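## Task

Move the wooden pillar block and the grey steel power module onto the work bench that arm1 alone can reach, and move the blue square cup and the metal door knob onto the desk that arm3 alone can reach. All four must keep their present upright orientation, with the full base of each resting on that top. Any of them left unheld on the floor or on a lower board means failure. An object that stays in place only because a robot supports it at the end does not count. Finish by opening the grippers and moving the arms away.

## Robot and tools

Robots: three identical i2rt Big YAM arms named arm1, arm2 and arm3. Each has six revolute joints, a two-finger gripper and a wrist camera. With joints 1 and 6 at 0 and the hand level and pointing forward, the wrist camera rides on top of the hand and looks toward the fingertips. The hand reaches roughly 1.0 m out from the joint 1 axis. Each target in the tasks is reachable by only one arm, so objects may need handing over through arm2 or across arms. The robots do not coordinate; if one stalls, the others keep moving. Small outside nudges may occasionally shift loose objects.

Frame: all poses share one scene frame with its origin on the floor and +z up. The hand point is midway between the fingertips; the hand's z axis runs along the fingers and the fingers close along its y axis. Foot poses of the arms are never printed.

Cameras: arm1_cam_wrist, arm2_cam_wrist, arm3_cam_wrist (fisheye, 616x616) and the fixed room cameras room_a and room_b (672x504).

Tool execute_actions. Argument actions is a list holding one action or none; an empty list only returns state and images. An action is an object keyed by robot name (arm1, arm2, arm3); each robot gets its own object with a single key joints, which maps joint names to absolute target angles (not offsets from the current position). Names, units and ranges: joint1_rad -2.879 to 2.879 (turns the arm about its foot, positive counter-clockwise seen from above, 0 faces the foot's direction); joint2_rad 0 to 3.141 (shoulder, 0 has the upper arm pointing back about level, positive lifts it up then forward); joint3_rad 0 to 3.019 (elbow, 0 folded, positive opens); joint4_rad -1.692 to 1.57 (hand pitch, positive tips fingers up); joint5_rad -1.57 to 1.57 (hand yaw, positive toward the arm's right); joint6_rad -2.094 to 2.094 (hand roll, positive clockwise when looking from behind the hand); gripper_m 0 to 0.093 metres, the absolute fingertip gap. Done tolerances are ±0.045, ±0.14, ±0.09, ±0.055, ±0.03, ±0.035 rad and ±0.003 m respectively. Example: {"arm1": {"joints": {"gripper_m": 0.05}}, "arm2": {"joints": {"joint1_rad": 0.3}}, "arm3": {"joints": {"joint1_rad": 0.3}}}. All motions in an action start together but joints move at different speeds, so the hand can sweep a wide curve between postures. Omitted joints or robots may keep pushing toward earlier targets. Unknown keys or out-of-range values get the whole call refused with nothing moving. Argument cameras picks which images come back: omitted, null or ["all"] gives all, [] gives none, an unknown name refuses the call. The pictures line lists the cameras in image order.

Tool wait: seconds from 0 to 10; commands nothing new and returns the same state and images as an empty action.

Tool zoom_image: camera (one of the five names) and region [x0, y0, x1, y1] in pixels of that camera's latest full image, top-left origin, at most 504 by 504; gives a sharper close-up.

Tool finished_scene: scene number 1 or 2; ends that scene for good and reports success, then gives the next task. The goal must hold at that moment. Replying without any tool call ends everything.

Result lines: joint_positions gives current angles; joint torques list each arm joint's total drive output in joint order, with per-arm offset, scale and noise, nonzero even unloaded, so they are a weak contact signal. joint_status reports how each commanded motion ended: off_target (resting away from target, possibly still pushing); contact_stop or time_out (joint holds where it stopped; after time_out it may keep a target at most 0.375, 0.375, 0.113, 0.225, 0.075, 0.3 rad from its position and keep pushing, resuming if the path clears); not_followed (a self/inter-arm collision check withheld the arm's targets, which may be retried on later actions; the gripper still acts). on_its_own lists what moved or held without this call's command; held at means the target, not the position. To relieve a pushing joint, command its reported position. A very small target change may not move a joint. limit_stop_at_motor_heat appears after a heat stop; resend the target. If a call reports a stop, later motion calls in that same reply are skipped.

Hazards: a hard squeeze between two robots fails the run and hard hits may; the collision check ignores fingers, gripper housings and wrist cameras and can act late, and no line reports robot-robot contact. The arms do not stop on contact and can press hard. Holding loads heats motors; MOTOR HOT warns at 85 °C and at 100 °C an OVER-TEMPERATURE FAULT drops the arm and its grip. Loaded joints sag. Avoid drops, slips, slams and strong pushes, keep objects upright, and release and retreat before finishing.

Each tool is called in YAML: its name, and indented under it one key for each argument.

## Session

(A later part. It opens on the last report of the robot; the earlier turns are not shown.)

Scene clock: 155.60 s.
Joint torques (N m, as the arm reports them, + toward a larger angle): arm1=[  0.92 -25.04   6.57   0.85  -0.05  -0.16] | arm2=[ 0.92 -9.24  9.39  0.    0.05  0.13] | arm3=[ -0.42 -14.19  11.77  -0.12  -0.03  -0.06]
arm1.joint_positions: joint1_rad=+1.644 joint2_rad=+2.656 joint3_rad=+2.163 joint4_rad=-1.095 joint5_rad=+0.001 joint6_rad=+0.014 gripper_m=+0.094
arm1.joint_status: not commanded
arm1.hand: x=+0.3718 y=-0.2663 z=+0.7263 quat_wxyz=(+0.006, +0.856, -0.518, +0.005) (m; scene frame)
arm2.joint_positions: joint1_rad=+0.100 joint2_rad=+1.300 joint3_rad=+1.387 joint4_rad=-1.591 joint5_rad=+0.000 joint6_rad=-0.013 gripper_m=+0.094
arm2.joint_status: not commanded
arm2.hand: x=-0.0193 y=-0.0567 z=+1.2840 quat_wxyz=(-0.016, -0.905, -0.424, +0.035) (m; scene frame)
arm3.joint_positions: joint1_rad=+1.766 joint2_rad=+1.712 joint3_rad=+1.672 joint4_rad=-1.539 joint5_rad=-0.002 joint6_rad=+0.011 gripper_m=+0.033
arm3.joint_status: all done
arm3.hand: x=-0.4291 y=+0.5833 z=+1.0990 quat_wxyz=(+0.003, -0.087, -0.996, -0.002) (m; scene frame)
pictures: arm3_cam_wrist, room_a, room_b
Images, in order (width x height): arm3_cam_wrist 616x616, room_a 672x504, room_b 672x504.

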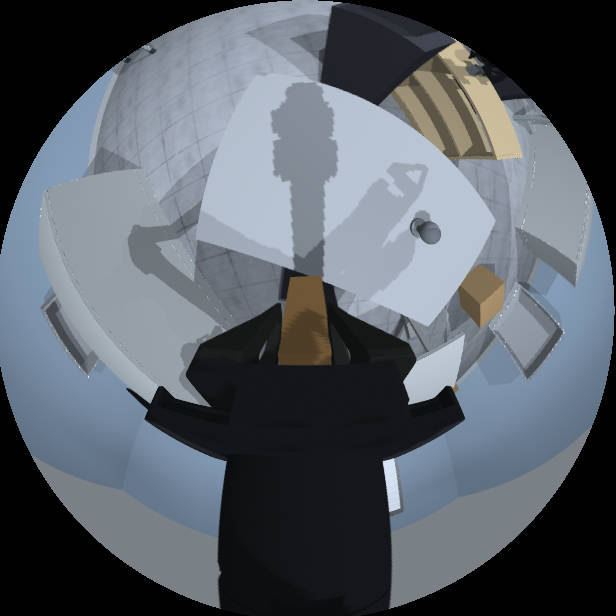

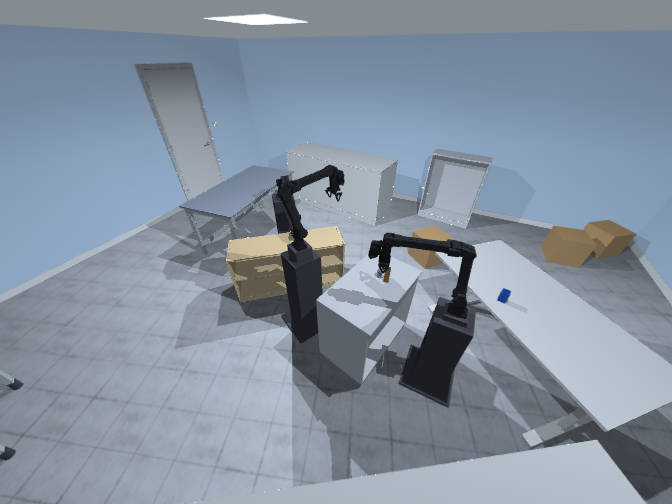

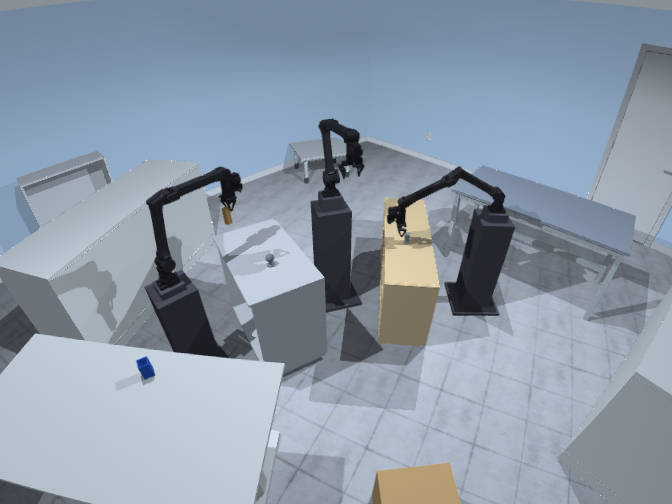

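execute_actions:
  actions:
    - {"arm1":{"joints":{"gripper_m":0.0}},"arm3":{"joints":{"joint1_rad":1.7,"joint2_rad":2.22,"joint3_rad":2.27,"joint4_rad":-1.55}}}
  cameras: ["arm1_cam_wrist","arm3_cam_wrist","room_b","room_a"]

Scene clock: 164.17 s.
Joint torques (N m, as the arm reports them, + toward a larger angle): arm1=[  0.95 -25.05   6.57   0.85  -0.05  -0.16] | arm2=[ 1.26 -8.71  9.42 -0.1   0.05  0.13] | arm3=[  0.65 -22.24  14.72   0.21  -0.06  -0.06]
arm1.joint_positions: joint1_rad=+1.644 joint2_rad=+2.656 joint3_rad=+2.163 joint4_rad=-1.095 joint5_rad=+0.001 joint6_rad=+0.014 gripper_m=+0.000
arm1.joint_status: all done
arm1.hand: x=+0.3718 y=-0.2663 z=+0.7263 quat_wxyz=(+0.006, +0.856, -0.518, +0.005) (m; scene frame)
arm2.joint_positions: joint1_rad=+0.100 joint2_rad=+1.300 joint3_rad=+1.387 joint4_rad=-1.591 joint5_rad=+0.000 joint6_rad=-0.013 gripper_m=+0.094
arm2.joint_status: not commanded
arm2.hand: x=-0.0193 y=-0.0567 z=+1.2840 quat_wxyz=(-0.016, -0.905, -0.424, +0.035) (m; scene frame)
arm3.joint_positions: joint1_rad=+1.694 joint2_rad=+2.259 joint3_rad=+2.224 joint4_rad=-1.547 joint5_rad=-0.001 joint6_rad=+0.011 gripper_m=+0.033
arm3.joint_status: all done
arm3.hand: x=-0.2696 y=+0.5061 z=+0.9849 quat_wxyz=(+0.005, -0.123, -0.992, -0.001) (m; scene frame)
pictures: arm1_cam_wrist, arm3_cam_wrist, room_a, room_b
Images, in order (width x height): arm1_cam_wrist 616x616, arm3_cam_wrist 616x616, room_a 672x504, room_b 672x504.

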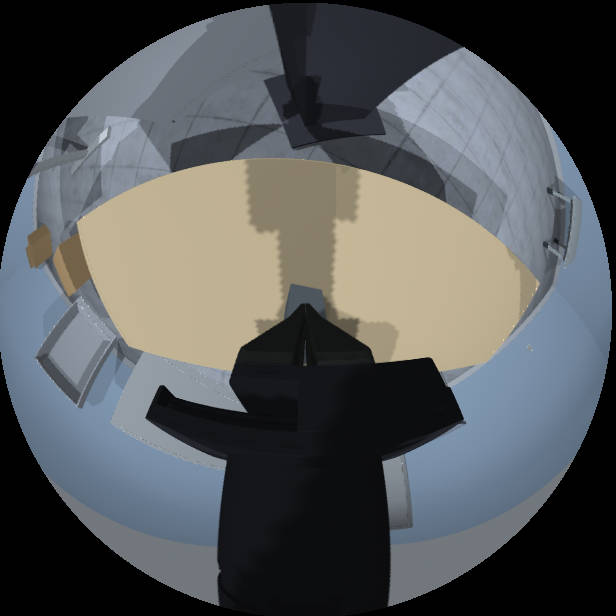

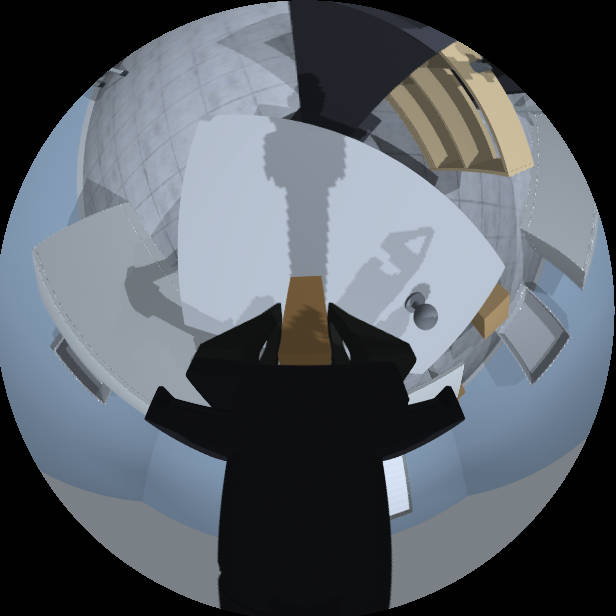

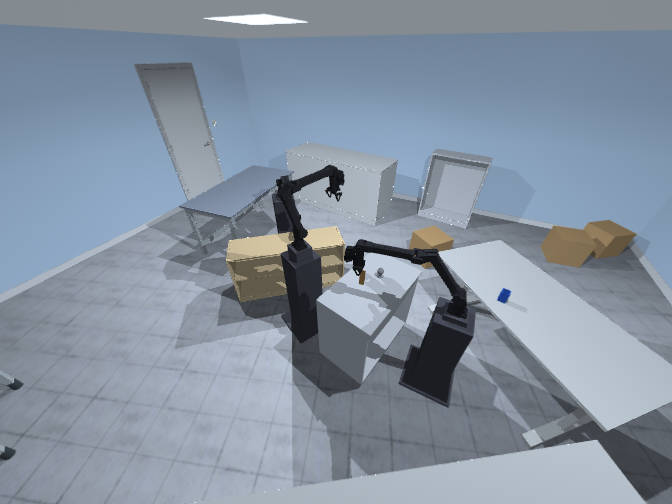

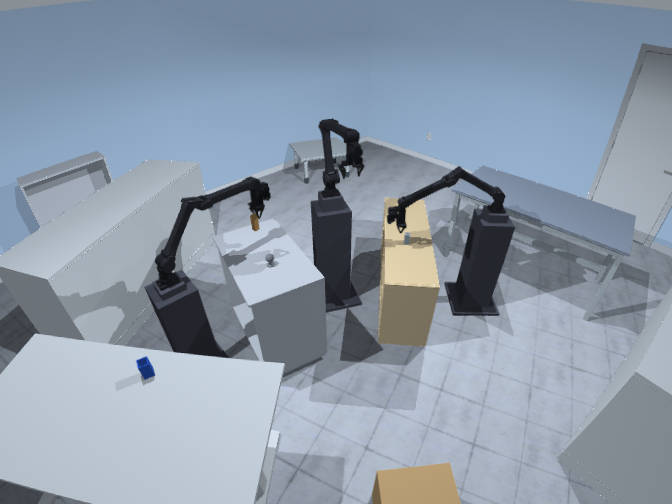

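execute_actions:
  actions:
    - {"arm1":{"joints":{"gripper_m":0.093}},"arm3":{"joints":{"joint2_rad":2.27,"joint3_rad":2.1,"joint4_rad":-1.38}}}
  cameras: []

execute_actions:
  actions:
    - {"arm1":{"joints":{"joint2_rad":2.7,"joint3_rad":2.095,"joint4_rad":-0.985}}}
  cameras: ["arm1_cam_wrist","arm3_cam_wrist","room_b","room_a"]

Scene clock: 180.87 s.
Joint torques (N m, as the arm reports them, + toward a larger angle): arm1=[  0.91 -25.04   6.57   0.85  -0.06  -0.16] | arm2=[ 0.98 -9.    9.37 -0.1   0.01  0.15] | arm3=[  0.48 -20.66  11.69   0.73  -0.05  -0.06]
arm1.joint_positions: joint1_rad=+1.644 joint2_rad=+2.656 joint3_rad=+2.163 joint4_rad=-1.095 joint5_rad=+0.001 joint6_rad=+0.014 gripper_m=+0.093
arm1.joint_status: all done
arm1.hand: x=+0.3718 y=-0.2663 z=+0.7263 quat_wxyz=(+0.006, +0.856, -0.518, +0.005) (m; scene frame)
arm2.joint_positions: joint1_rad=+0.100 joint2_rad=+1.300 joint3_rad=+1.387 joint4_rad=-1.591 joint5_rad=+0.000 joint6_rad=-0.013 gripper_m=+0.094
arm2.joint_status: not commanded
arm2.hand: x=-0.0193 y=-0.0567 z=+1.2840 quat_wxyz=(-0.016, -0.905, -0.424, +0.035) (m; scene frame)
arm3.joint_positions: joint1_rad=+1.694 joint2_rad=+2.285 joint3_rad=+2.081 joint4_rad=-1.391 joint5_rad=-0.001 joint6_rad=+0.011 gripper_m=+0.033
arm3.joint_status: all done
arm3.hand: x=-0.2736 y=+0.5071 z=+0.9136 quat_wxyz=(+0.011, -0.123, -0.992, -0.002) (m; scene frame)
pictures: none
No camera images: the call's "cameras" was empty. Leave "cameras" out to get every camera's image.

Scene clock: 181.77 s.
Joint torques (N m, as the arm reports them, + toward a larger angle): arm1=[  0.91 -24.18   6.1    0.88  -0.06  -0.16] | arm2=[ 1.3  -9.35  9.37 -0.06  0.03  0.15] | arm3=[  0.58 -20.84  11.69   0.72  -0.04  -0.07]
arm1.joint_positions: joint1_rad=+1.644 joint2_rad=+2.669 joint3_rad=+2.101 joint4_rad=-1.000 joint5_rad=+0.001 joint6_rad=+0.014 gripper_m=+0.093
arm1.joint_status: all done
arm1.hand: x=+0.3757 y=-0.2740 z=+0.6961 quat_wxyz=(+0.002, +0.856, -0.518, -0.003) (m; scene frame)
arm2.joint_positions: joint1_rad=+0.100 joint2_rad=+1.300 joint3_rad=+1.387 joint4_rad=-1.591 joint5_rad=+0.000 joint6_rad=-0.013 gripper_m=+0.094
arm2.joint_status: not commanded
arm2.hand: x=-0.0193 y=-0.0567 z=+1.2840 quat_wxyz=(-0.016, -0.905, -0.424, +0.035) (m; scene frame)
arm3.joint_positions: joint1_rad=+1.694 joint2_rad=+2.285 joint3_rad=+2.081 joint4_rad=-1.391 joint5_rad=-0.001 joint6_rad=+0.011 gripper_m=+0.033
arm3.joint_status: not commanded
arm3.hand: x=-0.2736 y=+0.5071 z=+0.9136 quat_wxyz=(+0.011, -0.123, -0.992, -0.002) (m; scene frame)
pictures: arm1_cam_wrist, arm3_cam_wrist, room_a, room_b
Images, in order (width x height): arm1_cam_wrist 616x616, arm3_cam_wrist 616x616, room_a 672x504, room_b 672x504.

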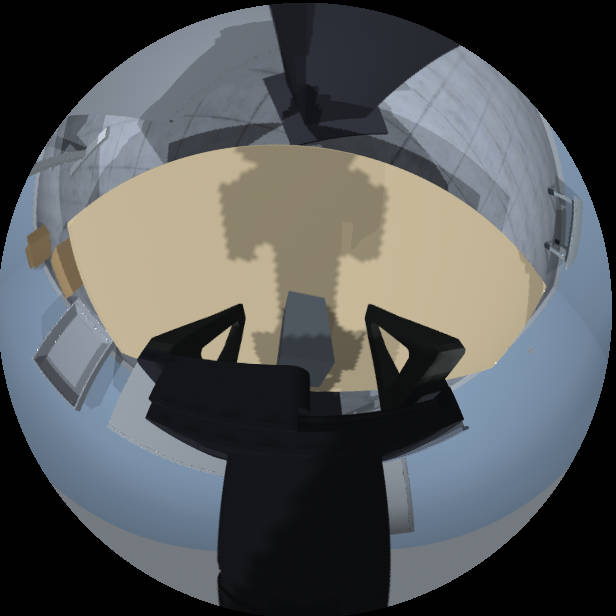

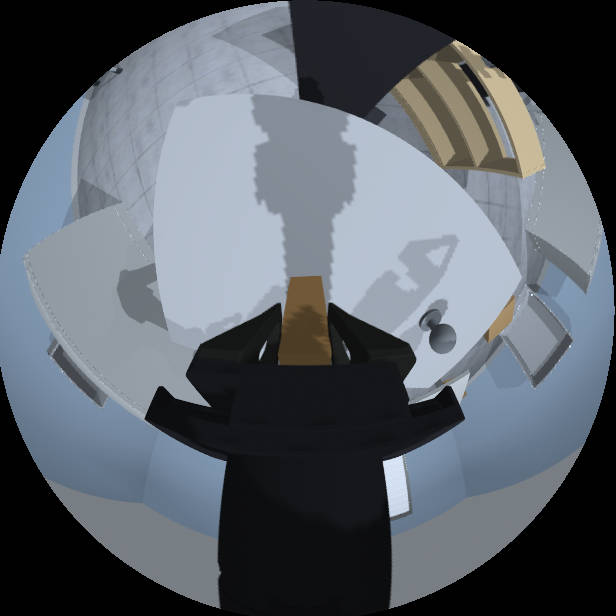

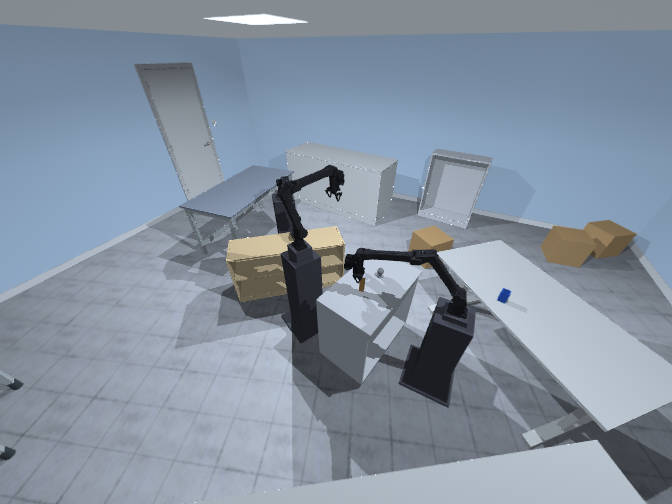

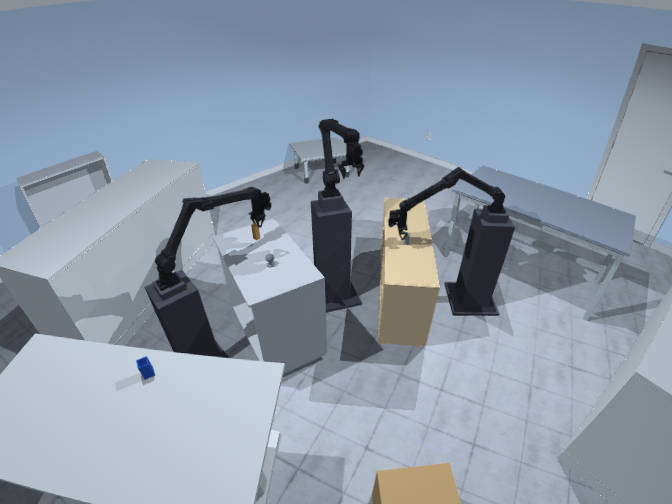

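execute_actions:
  actions:
    - {"arm1":{"joints":{"joint3_rad":2.05}},"arm3":{"joints":{"joint2_rad":2.32,"joint3_rad":2.04,"joint4_rad":-1.29}}}
  cameras: ["arm1_cam_wrist","arm3_cam_wrist","room_b","room_a"]

Scene clock: 191.03 s.
Joint torques (N m, as the arm reports them, + toward a larger angle): arm1=[  0.92 -24.1    5.94   0.71  -0.05  -0.16] | arm2=[ 1.1  -8.99  9.38  0.05 -0.01  0.16] | arm3=[  0.59 -19.97  10.92   0.67  -0.13  -0.06]
arm1.joint_positions: joint1_rad=+1.644 joint2_rad=+2.671 joint3_rad=+2.054 joint4_rad=-0.997 joint5_rad=+0.001 joint6_rad=+0.014 gripper_m=+0.093
arm1.joint_status: all done
arm1.hand: x=+0.3857 y=-0.2925 z=+0.6805 quat_wxyz=(+0.013, +0.855, -0.517, +0.016) (m; scene frame)
arm2.joint_positions: joint1_rad=+0.100 joint2_rad=+1.300 joint3_rad=+1.387 joint4_rad=-1.591 joint5_rad=+0.000 joint6_rad=-0.013 gripper_m=+0.094
arm2.joint_status: not commanded
arm2.hand: x=-0.0193 y=-0.0567 z=+1.2840 quat_wxyz=(-0.016, -0.905, -0.424, +0.035) (m; scene frame)
arm3.joint_positions: joint1_rad=+1.694 joint2_rad=+2.322 joint3_rad=+2.027 joint4_rad=-1.299 joint5_rad=+0.001 joint6_rad=+0.011 gripper_m=+0.033
arm3.joint_status: all done
arm3.hand: x=-0.2735 y=+0.5068 z=+0.8681 quat_wxyz=(+0.011, -0.123, -0.992, -0.001) (m; scene frame)
pictures: arm1_cam_wrist, arm3_cam_wrist, room_a, room_b
Images, in order (width x height): arm1_cam_wrist 616x616, arm3_cam_wrist 616x616, room_a 672x504, room_b 672x504.

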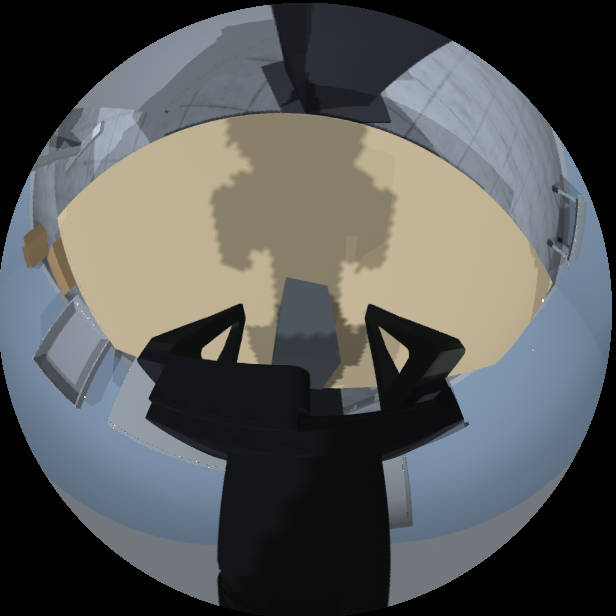

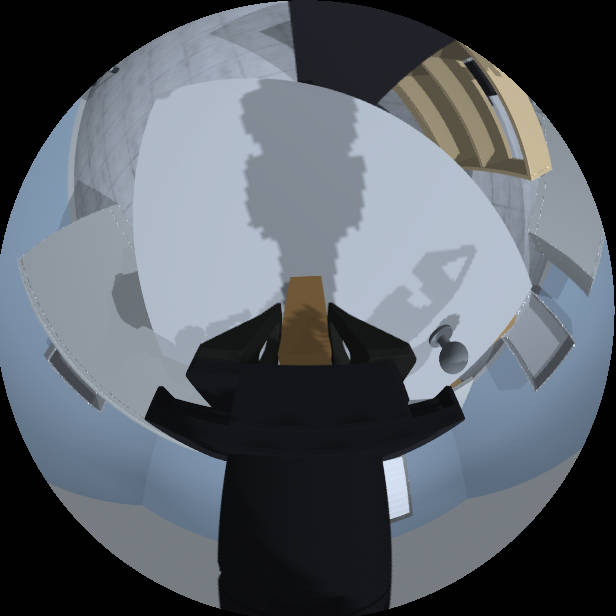

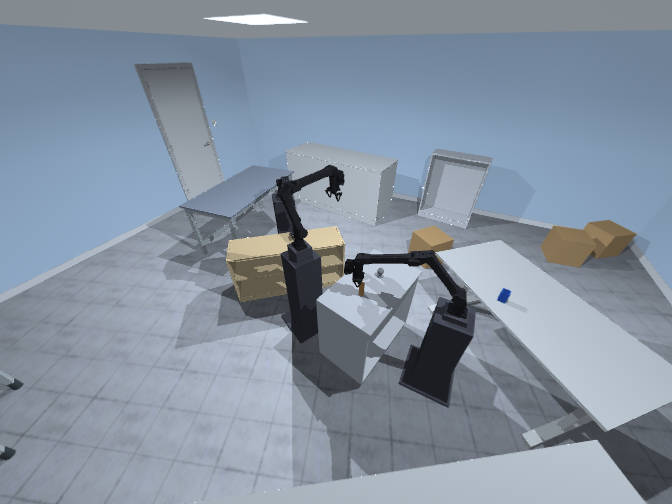

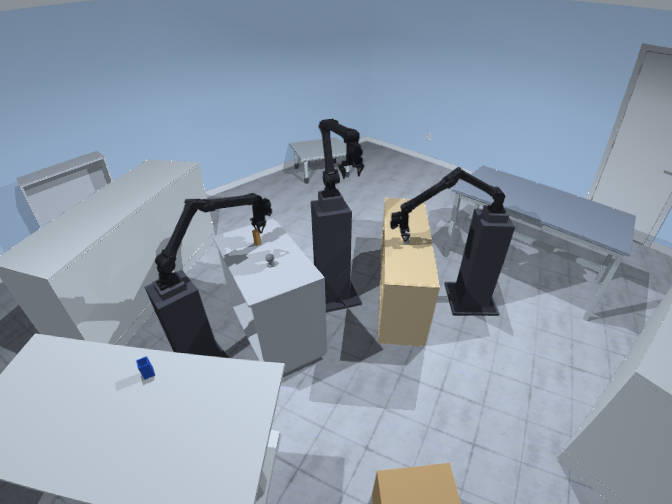

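execute_actions:
  actions:
    - {"arm1":{"joints":{"gripper_m":0}},"arm3":{"joints":{"joint3_rad":1.99,"joint4_rad":-1.26}}}
  cameras: ["arm1_cam_wrist","room_b","room_a"]

Scene clock: 195.37 s.
Joint torques (N m, as the arm reports them, + toward a larger angle): arm1=[  0.99 -23.96   5.95   0.66  -0.04  -0.16] | arm2=[ 1.1  -9.02  9.35  0.06 -0.02  0.16] | arm3=[  0.47 -19.18   8.2    0.93  -0.12  -0.07]
arm1.joint_positions: joint1_rad=+1.644 joint2_rad=+2.671 joint3_rad=+2.054 joint4_rad=-0.996 joint5_rad=+0.000 joint6_rad=+0.014 gripper_m=+0.041
arm1.joint_status: gripper_m off_target (ended at +0.041, target +0.000)
arm1.hand: x=+0.3856 y=-0.2925 z=+0.6805 quat_wxyz=(+0.013, +0.855, -0.517, +0.016) (m; scene frame)
arm2.joint_positions: joint1_rad=+0.100 joint2_rad=+1.300 joint3_rad=+1.387 joint4_rad=-1.591 joint5_rad=+0.000 joint6_rad=-0.013 gripper_m=+0.094
arm2.joint_status: not commanded
arm2.hand: x=-0.0193 y=-0.0567 z=+1.2840 quat_wxyz=(-0.016, -0.905, -0.424, +0.035) (m; scene frame)
arm3.joint_positions: joint1_rad=+1.694 joint2_rad=+2.312 joint3_rad=+2.004 joint4_rad=-1.275 joint5_rad=+0.001 joint6_rad=+0.011 gripper_m=+0.033
arm3.joint_status: all done
arm3.hand: x=-0.2745 y=+0.5070 z=+0.8666 quat_wxyz=(+0.006, -0.123, -0.992, -0.001) (m; scene frame)
pictures: arm1_cam_wrist, room_a, room_b
Images, in order (width x height): arm1_cam_wrist 616x616, room_a 672x504, room_b 672x504.

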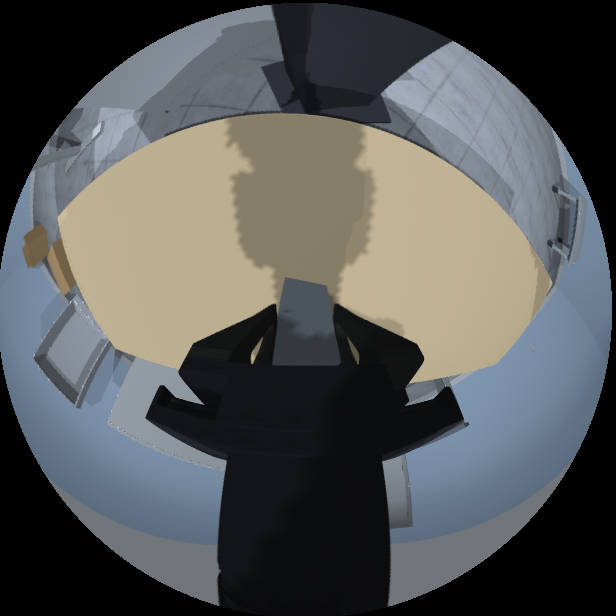

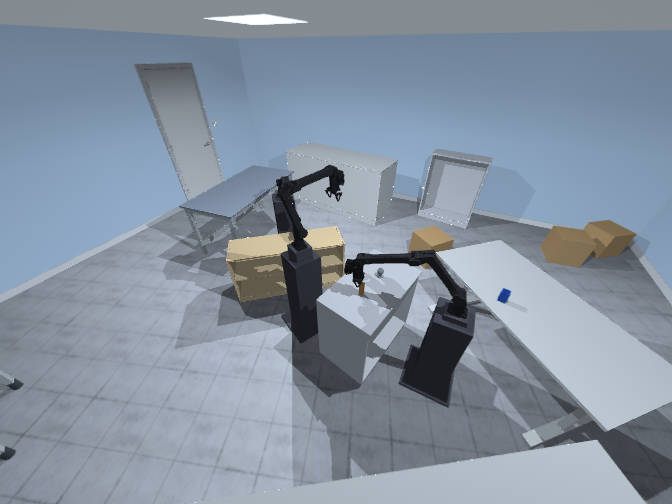

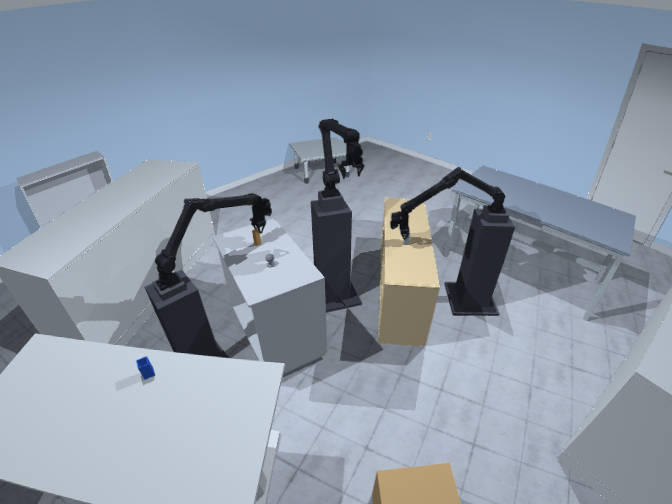

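execute_actions:
  actions:
    - {"arm1":{"joints":{"joint2_rad":2.3,"joint3_rad":2.2,"joint4_rad":-1.45}},"arm3":{"joints":{"gripper_m":0.093,"joint3_rad":2.004}}}
  cameras: []

execute_actions:
  actions:
    - {"arm1":{"joints":{"joint1_rad":-1.5,"joint2_rad":1.78,"joint3_rad":1.6,"joint4_rad":-1.39}},"arm3":{"joints":{"joint2_rad":2.1,"joint3_rad":2.1,"joint4_rad":-1.55}}}

Scene clock: 205.00 s.
Joint torques (N m, as the arm reports them, + toward a larger angle): arm1=[  0.9  -24.88   8.41  -0.18  -0.03  -0.16] | arm2=[ 1.08 -9.29  9.39 -0.16  0.03  0.15] | arm3=[  0.48 -19.33  10.51   0.76  -0.11  -0.07]
arm1.joint_positions: joint1_rad=+1.644 joint2_rad=+2.292 joint3_rad=+2.190 joint4_rad=-1.435 joint5_rad=+0.000 joint6_rad=+0.014 gripper_m=+0.041
arm1.joint_status: all done
arm1.hand: x=+0.3782 y=-0.2743 z=+0.9909 quat_wxyz=(-0.006, +0.856, -0.517, -0.017) (m; scene frame)
arm2.joint_positions: joint1_rad=+0.100 joint2_rad=+1.300 joint3_rad=+1.387 joint4_rad=-1.591 joint5_rad=+0.000 joint6_rad=-0.013 gripper_m=+0.094
arm2.joint_status: not commanded
arm2.hand: x=-0.0193 y=-0.0567 z=+1.2840 quat_wxyz=(-0.016, -0.905, -0.424, +0.035) (m; scene frame)
arm3.joint_positions: joint1_rad=+1.694 joint2_rad=+2.313 joint3_rad=+1.995 joint4_rad=-1.272 joint5_rad=+0.001 joint6_rad=+0.011 gripper_m=+0.093
arm3.joint_status: all done
arm3.hand: x=-0.2772 y=+0.5077 z=+0.8626 quat_wxyz=(+0.009, -0.123, -0.992, -0.001) (m; scene frame)
pictures: none
No camera images: the call's "cameras" was empty. Leave "cameras" out to get every camera's image.

Scene clock: 207.63 s.
Joint torques (N m, as the arm reports them, + toward a larger angle): arm1=[  0.67 -18.59   7.29   0.32  -0.07  -0.15] | arm2=[ 0.85 -8.86  9.53 -0.02  0.02  0.19] | arm3=[  0.57 -17.35  12.12   0.01  -0.12  -0.06]
arm1.joint_positions: joint1_rad=-1.506 joint2_rad=+1.780 joint3_rad=+1.606 joint4_rad=-1.390 joint5_rad=+0.002 joint6_rad=+0.013 gripper_m=+0.041
arm1.joint_status: all done
arm1.hand: x=+0.9722 y=-1.3809 z=+1.0787 quat_wxyz=(+0.000, -0.521, -0.854, +0.005) (m; scene frame)
arm2.joint_positions: joint1_rad=+0.100 joint2_rad=+1.300 joint3_rad=+1.387 joint4_rad=-1.591 joint5_rad=+0.000 joint6_rad=-0.013 gripper_m=+0.094
arm2.joint_status: not commanded
arm2.hand: x=-0.0193 y=-0.0567 z=+1.2840 quat_wxyz=(-0.016, -0.905, -0.424, +0.035) (m; scene frame)
arm3.joint_positions: joint1_rad=+1.694 joint2_rad=+2.091 joint3_rad=+2.080 joint4_rad=-1.540 joint5_rad=+0.001 joint6_rad=+0.011 gripper_m=+0.093
arm3.joint_status: all done
arm3.hand: x=-0.3066 y=+0.5146 z=+1.0393 quat_wxyz=(-0.010, -0.123, -0.992, +0.001) (m; scene frame)
pictures: arm1_cam_wrist, arm2_cam_wrist, arm3_cam_wrist, room_a, room_b
Images, in order (width x height): arm1_cam_wrist 616x616, arm2_cam_wrist 616x616, arm3_cam_wrist 616x616, room_a 672x504, room_b 672x504.

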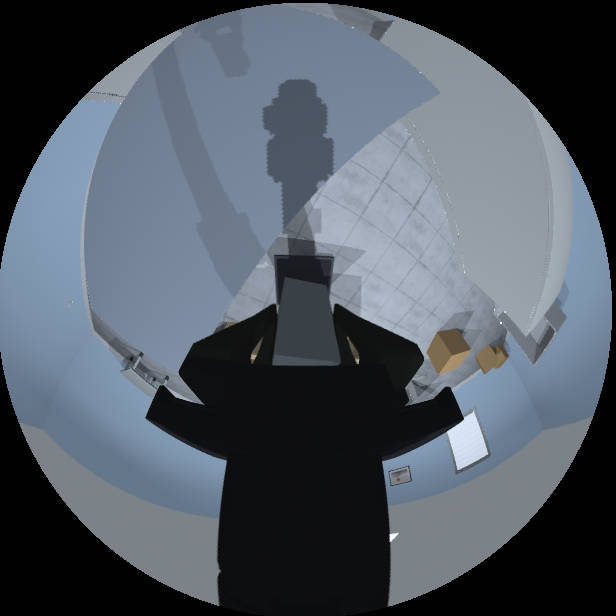

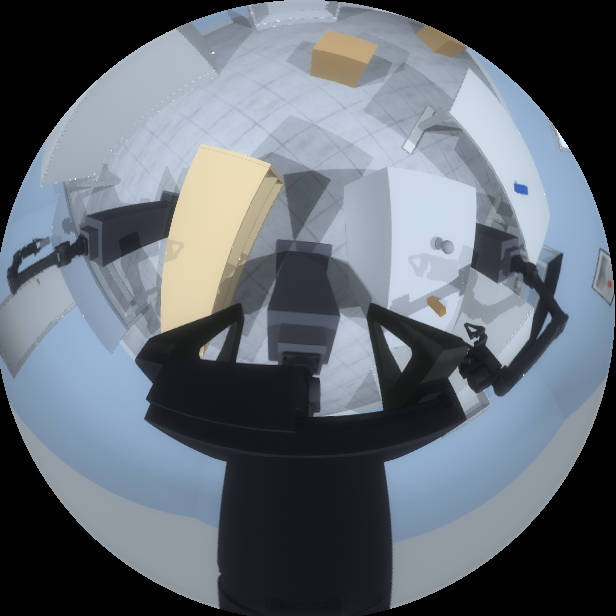

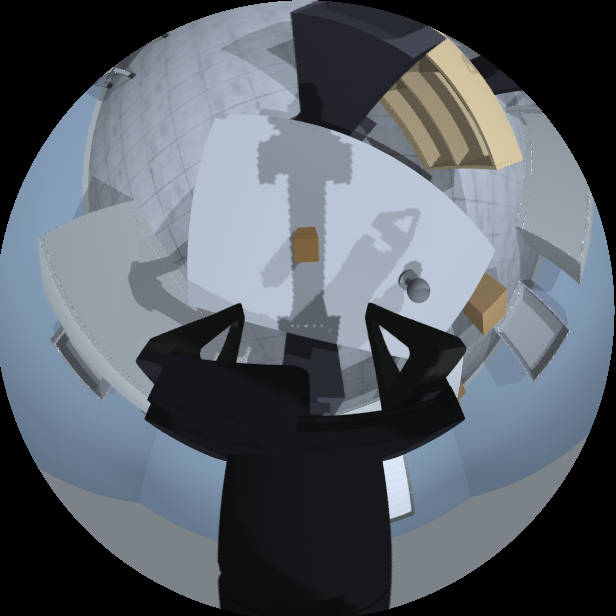

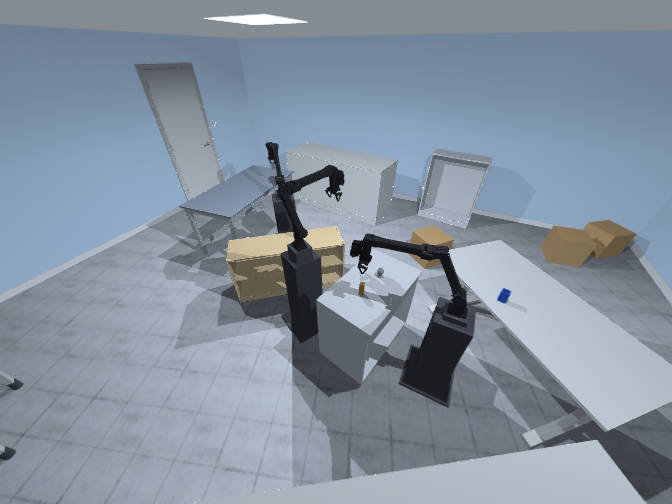

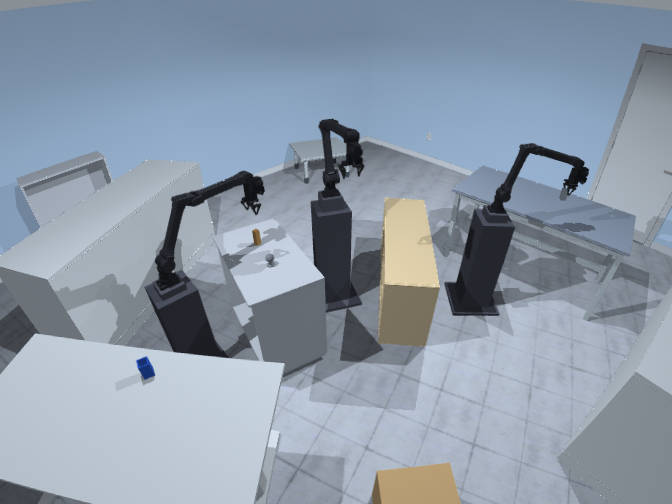

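execute_actions:
  actions:
    - {"arm1":{"joints":{"joint1_rad":-0.9,"joint2_rad":2.0,"joint3_rad":1.85,"joint4_rad":-1.42}},"arm3":{"joints":{"joint1_rad":1.32,"joint2_rad":2.05,"joint3_rad":1.83,"joint4_rad":-1.31}}}
  cameras: ["arm1_cam_wrist","arm3_cam_wrist","room_b"]

Scene clock: 219.23 s.
Joint torques (N m, as the arm reports them, + toward a larger angle): arm1=[ -0.16 -22.95  11.43  -0.14   0.03  -0.15] | arm2=[ 1.17 -9.33  9.36 -0.06  0.02  0.16] | arm3=[ -0.17 -18.99  11.04   0.84  -0.11  -0.06]
arm1.joint_positions: joint1_rad=-0.899 joint2_rad=+2.014 joint3_rad=+1.789 joint4_rad=-1.411 joint5_rad=-0.001 joint6_rad=+0.013 gripper_m=+0.041
arm1.joint_status: all done
arm1.hand: x=+1.2518 y=-1.1750 z=+1.0144 quat_wxyz=(+0.035, -0.241, -0.970, -0.006) (m; scene frame)
arm2.joint_positions: joint1_rad=+0.100 joint2_rad=+1.300 joint3_rad=+1.387 joint4_rad=-1.591 joint5_rad=+0.000 joint6_rad=-0.013 gripper_m=+0.094
arm2.joint_status: not commanded
arm2.hand: x=-0.0193 y=-0.0567 z=+1.2840 quat_wxyz=(-0.016, -0.905, -0.424, +0.035) (m; scene frame)
arm3.joint_positions: joint1_rad=+1.323 joint2_rad=+2.071 joint3_rad=+1.818 joint4_rad=-1.322 joint5_rad=+0.001 joint6_rad=+0.011 gripper_m=+0.093
arm3.joint_status: all done
arm3.hand: x=-0.4250 y=+0.3079 z=+0.9524 quat_wxyz=(+0.002, -0.303, -0.953, -0.001) (m; scene frame)
pictures: arm1_cam_wrist, arm3_cam_wrist, room_b
Images, in order (width x height): arm1_cam_wrist 616x616, arm3_cam_wrist 616x616, room_b 672x504.

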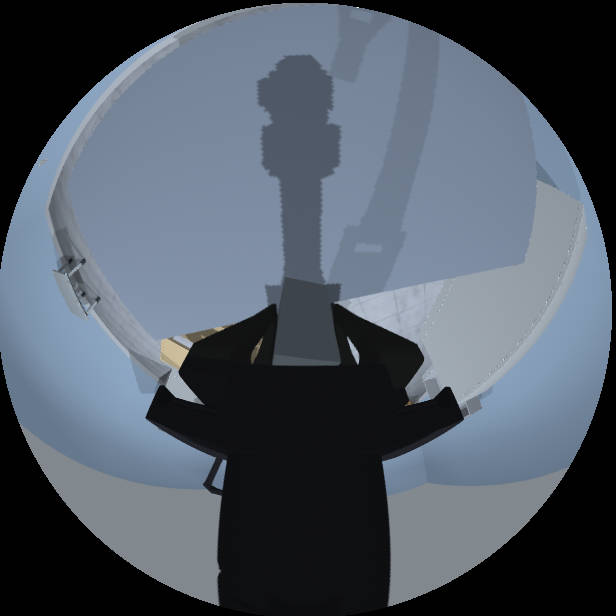

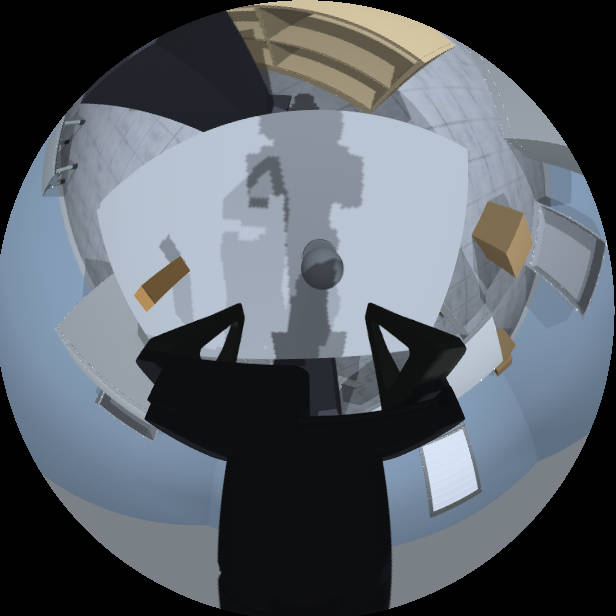

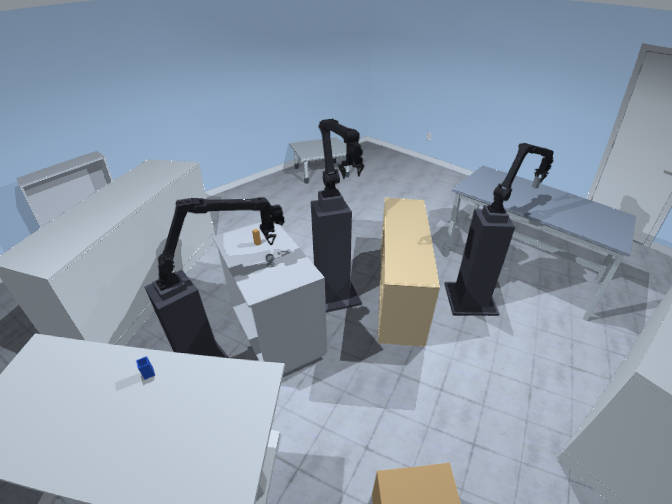

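execute_actions:
  actions:
    - {"arm1":{"joints":{"joint1_rad":-0.75,"joint2_rad":2.45,"joint3_rad":2.45,"joint4_rad":-1.5}},"arm3":{"joints":{"joint1_rad":1.285,"joint2_rad":2.16,"joint3_rad":1.765,"joint4_rad":-1.135}}}
  cameras: ["arm1_cam_wrist","arm3_cam_wrist","room_b"]

Scene clock: 229.43 s.
Joint torques (N m, as the arm reports them, + toward a larger angle): arm1=[ -0.93 -29.    11.43  -0.18   0.03  -0.15] | arm2=[ 0.99 -9.19  9.35 -0.08  0.02  0.16] | arm3=[  0.23 -19.22  10.96   0.81  -0.12  -0.06]
arm1.joint_positions: joint1_rad=-0.741 joint2_rad=+2.474 joint3_rad=+2.394 joint4_rad=-1.487 joint5_rad=-0.001 joint6_rad=+0.013 gripper_m=+0.041
arm1.joint_status: all done
arm1.hand: x=+1.4220 y=-1.1321 z=+0.9356 quat_wxyz=(+0.001, -0.164, -0.986, +0.001) (m; scene frame)
arm2.joint_positions: joint1_rad=+0.100 joint2_rad=+1.300 joint3_rad=+1.387 joint4_rad=-1.591 joint5_rad=+0.000 joint6_rad=-0.013 gripper_m=+0.094
arm2.joint_status: not commanded
arm2.hand: x=-0.0193 y=-0.0567 z=+1.2840 quat_wxyz=(-0.016, -0.905, -0.424, +0.035) (m; scene frame)
arm3.joint_positions: joint1_rad=+1.282 joint2_rad=+2.175 joint3_rad=+1.748 joint4_rad=-1.147 joint5_rad=+0.001 joint6_rad=+0.011 gripper_m=+0.093
arm3.joint_status: all done
arm3.hand: x=-0.4338 y=+0.2821 z=+0.8634 quat_wxyz=(+0.001, -0.323, -0.946, -0.001) (m; scene frame)
pictures: arm1_cam_wrist, arm3_cam_wrist, room_b
Images, in order (width x height): arm1_cam_wrist 616x616, arm3_cam_wrist 616x616, room_b 672x504.

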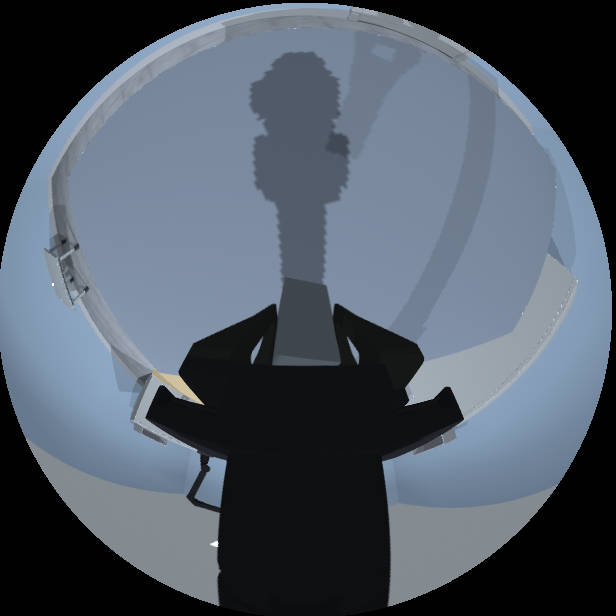

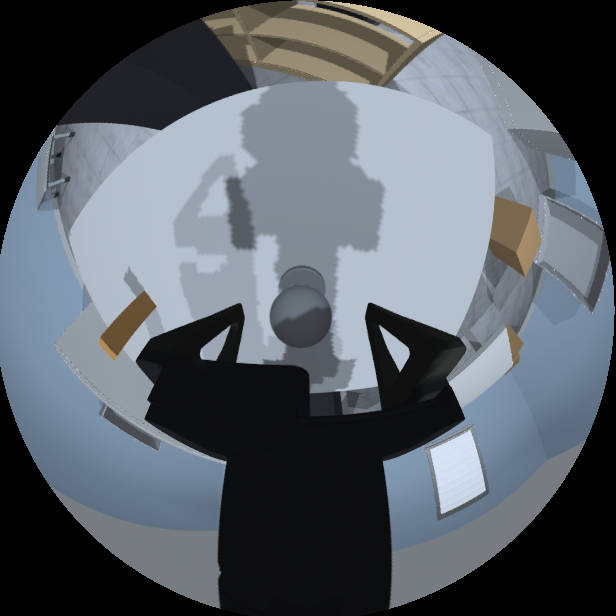

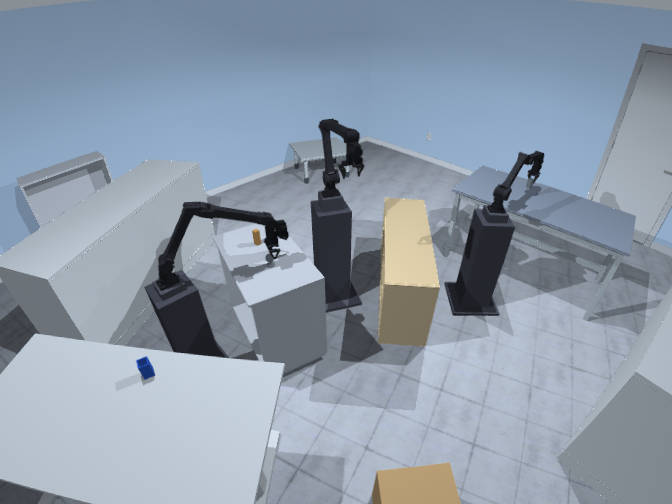

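execute_actions:
  actions:
    - {"arm1":{"joints":{"joint2_rad":2.51,"joint3_rad":2.31,"joint4_rad":-1.31}},"arm3":{"joints":{"joint3_rad":1.7,"joint4_rad":-1.11}}}
  cameras: []

execute_actions:
  actions:
    - {"arm3":{"joints":{"gripper_m":0}}}
  cameras: ["arm1_cam_wrist","arm3_cam_wrist","room_b"]

Scene clock: 236.93 s.
Joint torques (N m, as the arm reports them, + toward a larger angle): arm1=[ -0.84 -26.3    7.85   0.95   0.03  -0.15] | arm2=[ 0.96 -9.11  9.33 -0.08  0.03  0.15] | arm3=[  0.45 -18.95  10.28   0.69  -0.12  -0.07]
arm1.joint_positions: joint1_rad=-0.741 joint2_rad=+2.499 joint3_rad=+2.308 joint4_rad=-1.325 joint5_rad=-0.001 joint6_rad=+0.013 gripper_m=+0.041
arm1.joint_status: all done
arm1.hand: x=+1.4324 y=-1.1357 z=+0.8853 quat_wxyz=(-0.024, -0.164, -0.986, +0.005) (m; scene frame)
arm2.joint_positions: joint1_rad=+0.100 joint2_rad=+1.300 joint3_rad=+1.387 joint4_rad=-1.591 joint5_rad=+0.000 joint6_rad=-0.013 gripper_m=+0.094
arm2.joint_status: not commanded
arm2.hand: x=-0.0193 y=-0.0567 z=+1.2840 quat_wxyz=(-0.016, -0.905, -0.424, +0.035) (m; scene frame)
arm3.joint_positions: joint1_rad=+1.282 joint2_rad=+2.175 joint3_rad=+1.686 joint4_rad=-1.121 joint5_rad=+0.001 joint6_rad=+0.011 gripper_m=+0.093
arm3.joint_status: all done
arm3.hand: x=-0.4492 y=+0.2937 z=+0.8424 quat_wxyz=(+0.018, -0.323, -0.946, -0.006) (m; scene frame)
pictures: none
No camera images: the call's "cameras" was empty. Leave "cameras" out to get every camera's image.

Scene clock: 237.63 s.
Joint torques (N m, as the arm reports them, + toward a larger angle): arm1=[ -0.85 -26.24   7.79   0.95   0.03  -0.15] | arm2=[ 1.09 -9.27  9.31  0.03  0.03  0.14] | arm3=[  0.16 -18.79  10.25   0.7   -0.11  -0.06]
arm1.joint_positions: joint1_rad=-0.741 joint2_rad=+2.499 joint3_rad=+2.308 joint4_rad=-1.325 joint5_rad=-0.001 joint6_rad=+0.013 gripper_m=+0.041
arm1.joint_status: not commanded
arm1.hand: x=+1.4324 y=-1.1357 z=+0.8853 quat_wxyz=(-0.024, -0.164, -0.986, +0.005) (m; scene frame)
arm2.joint_positions: joint1_rad=+0.100 joint2_rad=+1.300 joint3_rad=+1.387 joint4_rad=-1.591 joint5_rad=+0.000 joint6_rad=-0.013 gripper_m=+0.094
arm2.joint_status: not commanded
arm2.hand: x=-0.0193 y=-0.0567 z=+1.2840 quat_wxyz=(-0.016, -0.905, -0.424, +0.035) (m; scene frame)
arm3.joint_positions: joint1_rad=+1.282 joint2_rad=+2.175 joint3_rad=+1.686 joint4_rad=-1.121 joint5_rad=+0.001 joint6_rad=+0.011 gripper_m=+0.053
arm3.joint_status: gripper_m off_target (ended at +0.053, target +0.000)
arm3.hand: x=-0.4491 y=+0.2937 z=+0.8424 quat_wxyz=(+0.018, -0.323, -0.946, -0.006) (m; scene frame)
pictures: arm1_cam_wrist, arm3_cam_wrist, room_b
Images, in order (width x height): arm1_cam_wrist 616x616, arm3_cam_wrist 616x616, room_b 672x504.

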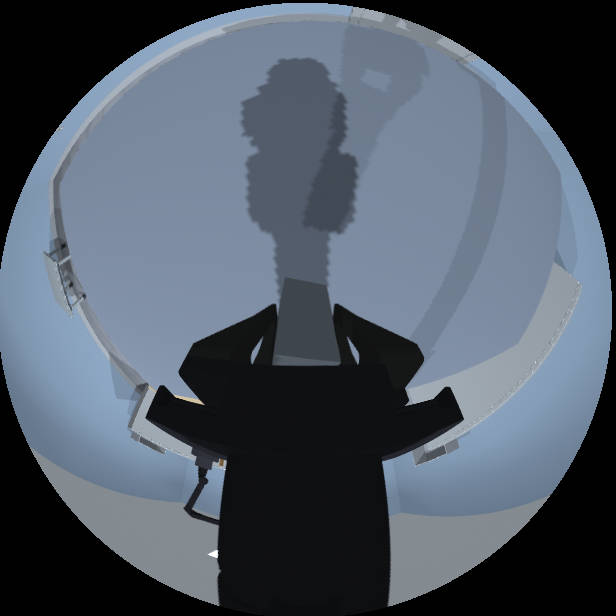

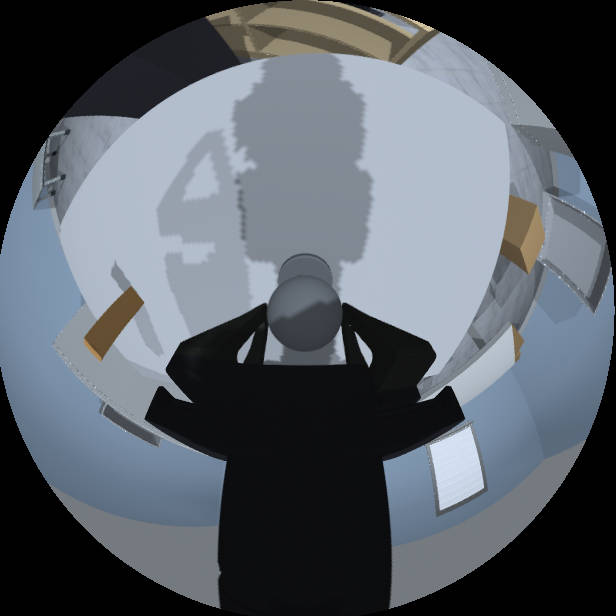

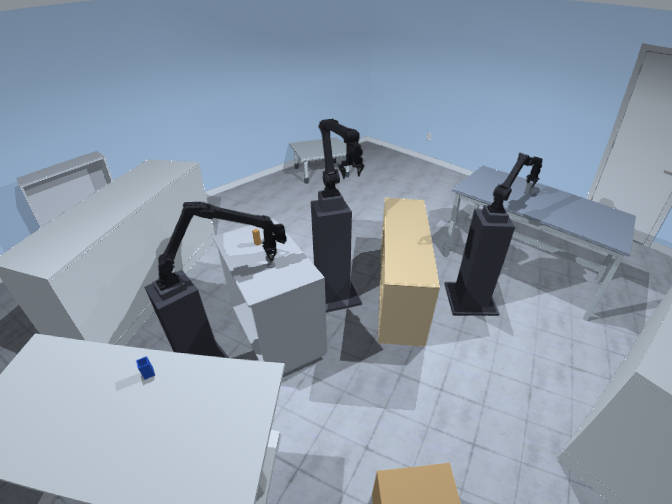

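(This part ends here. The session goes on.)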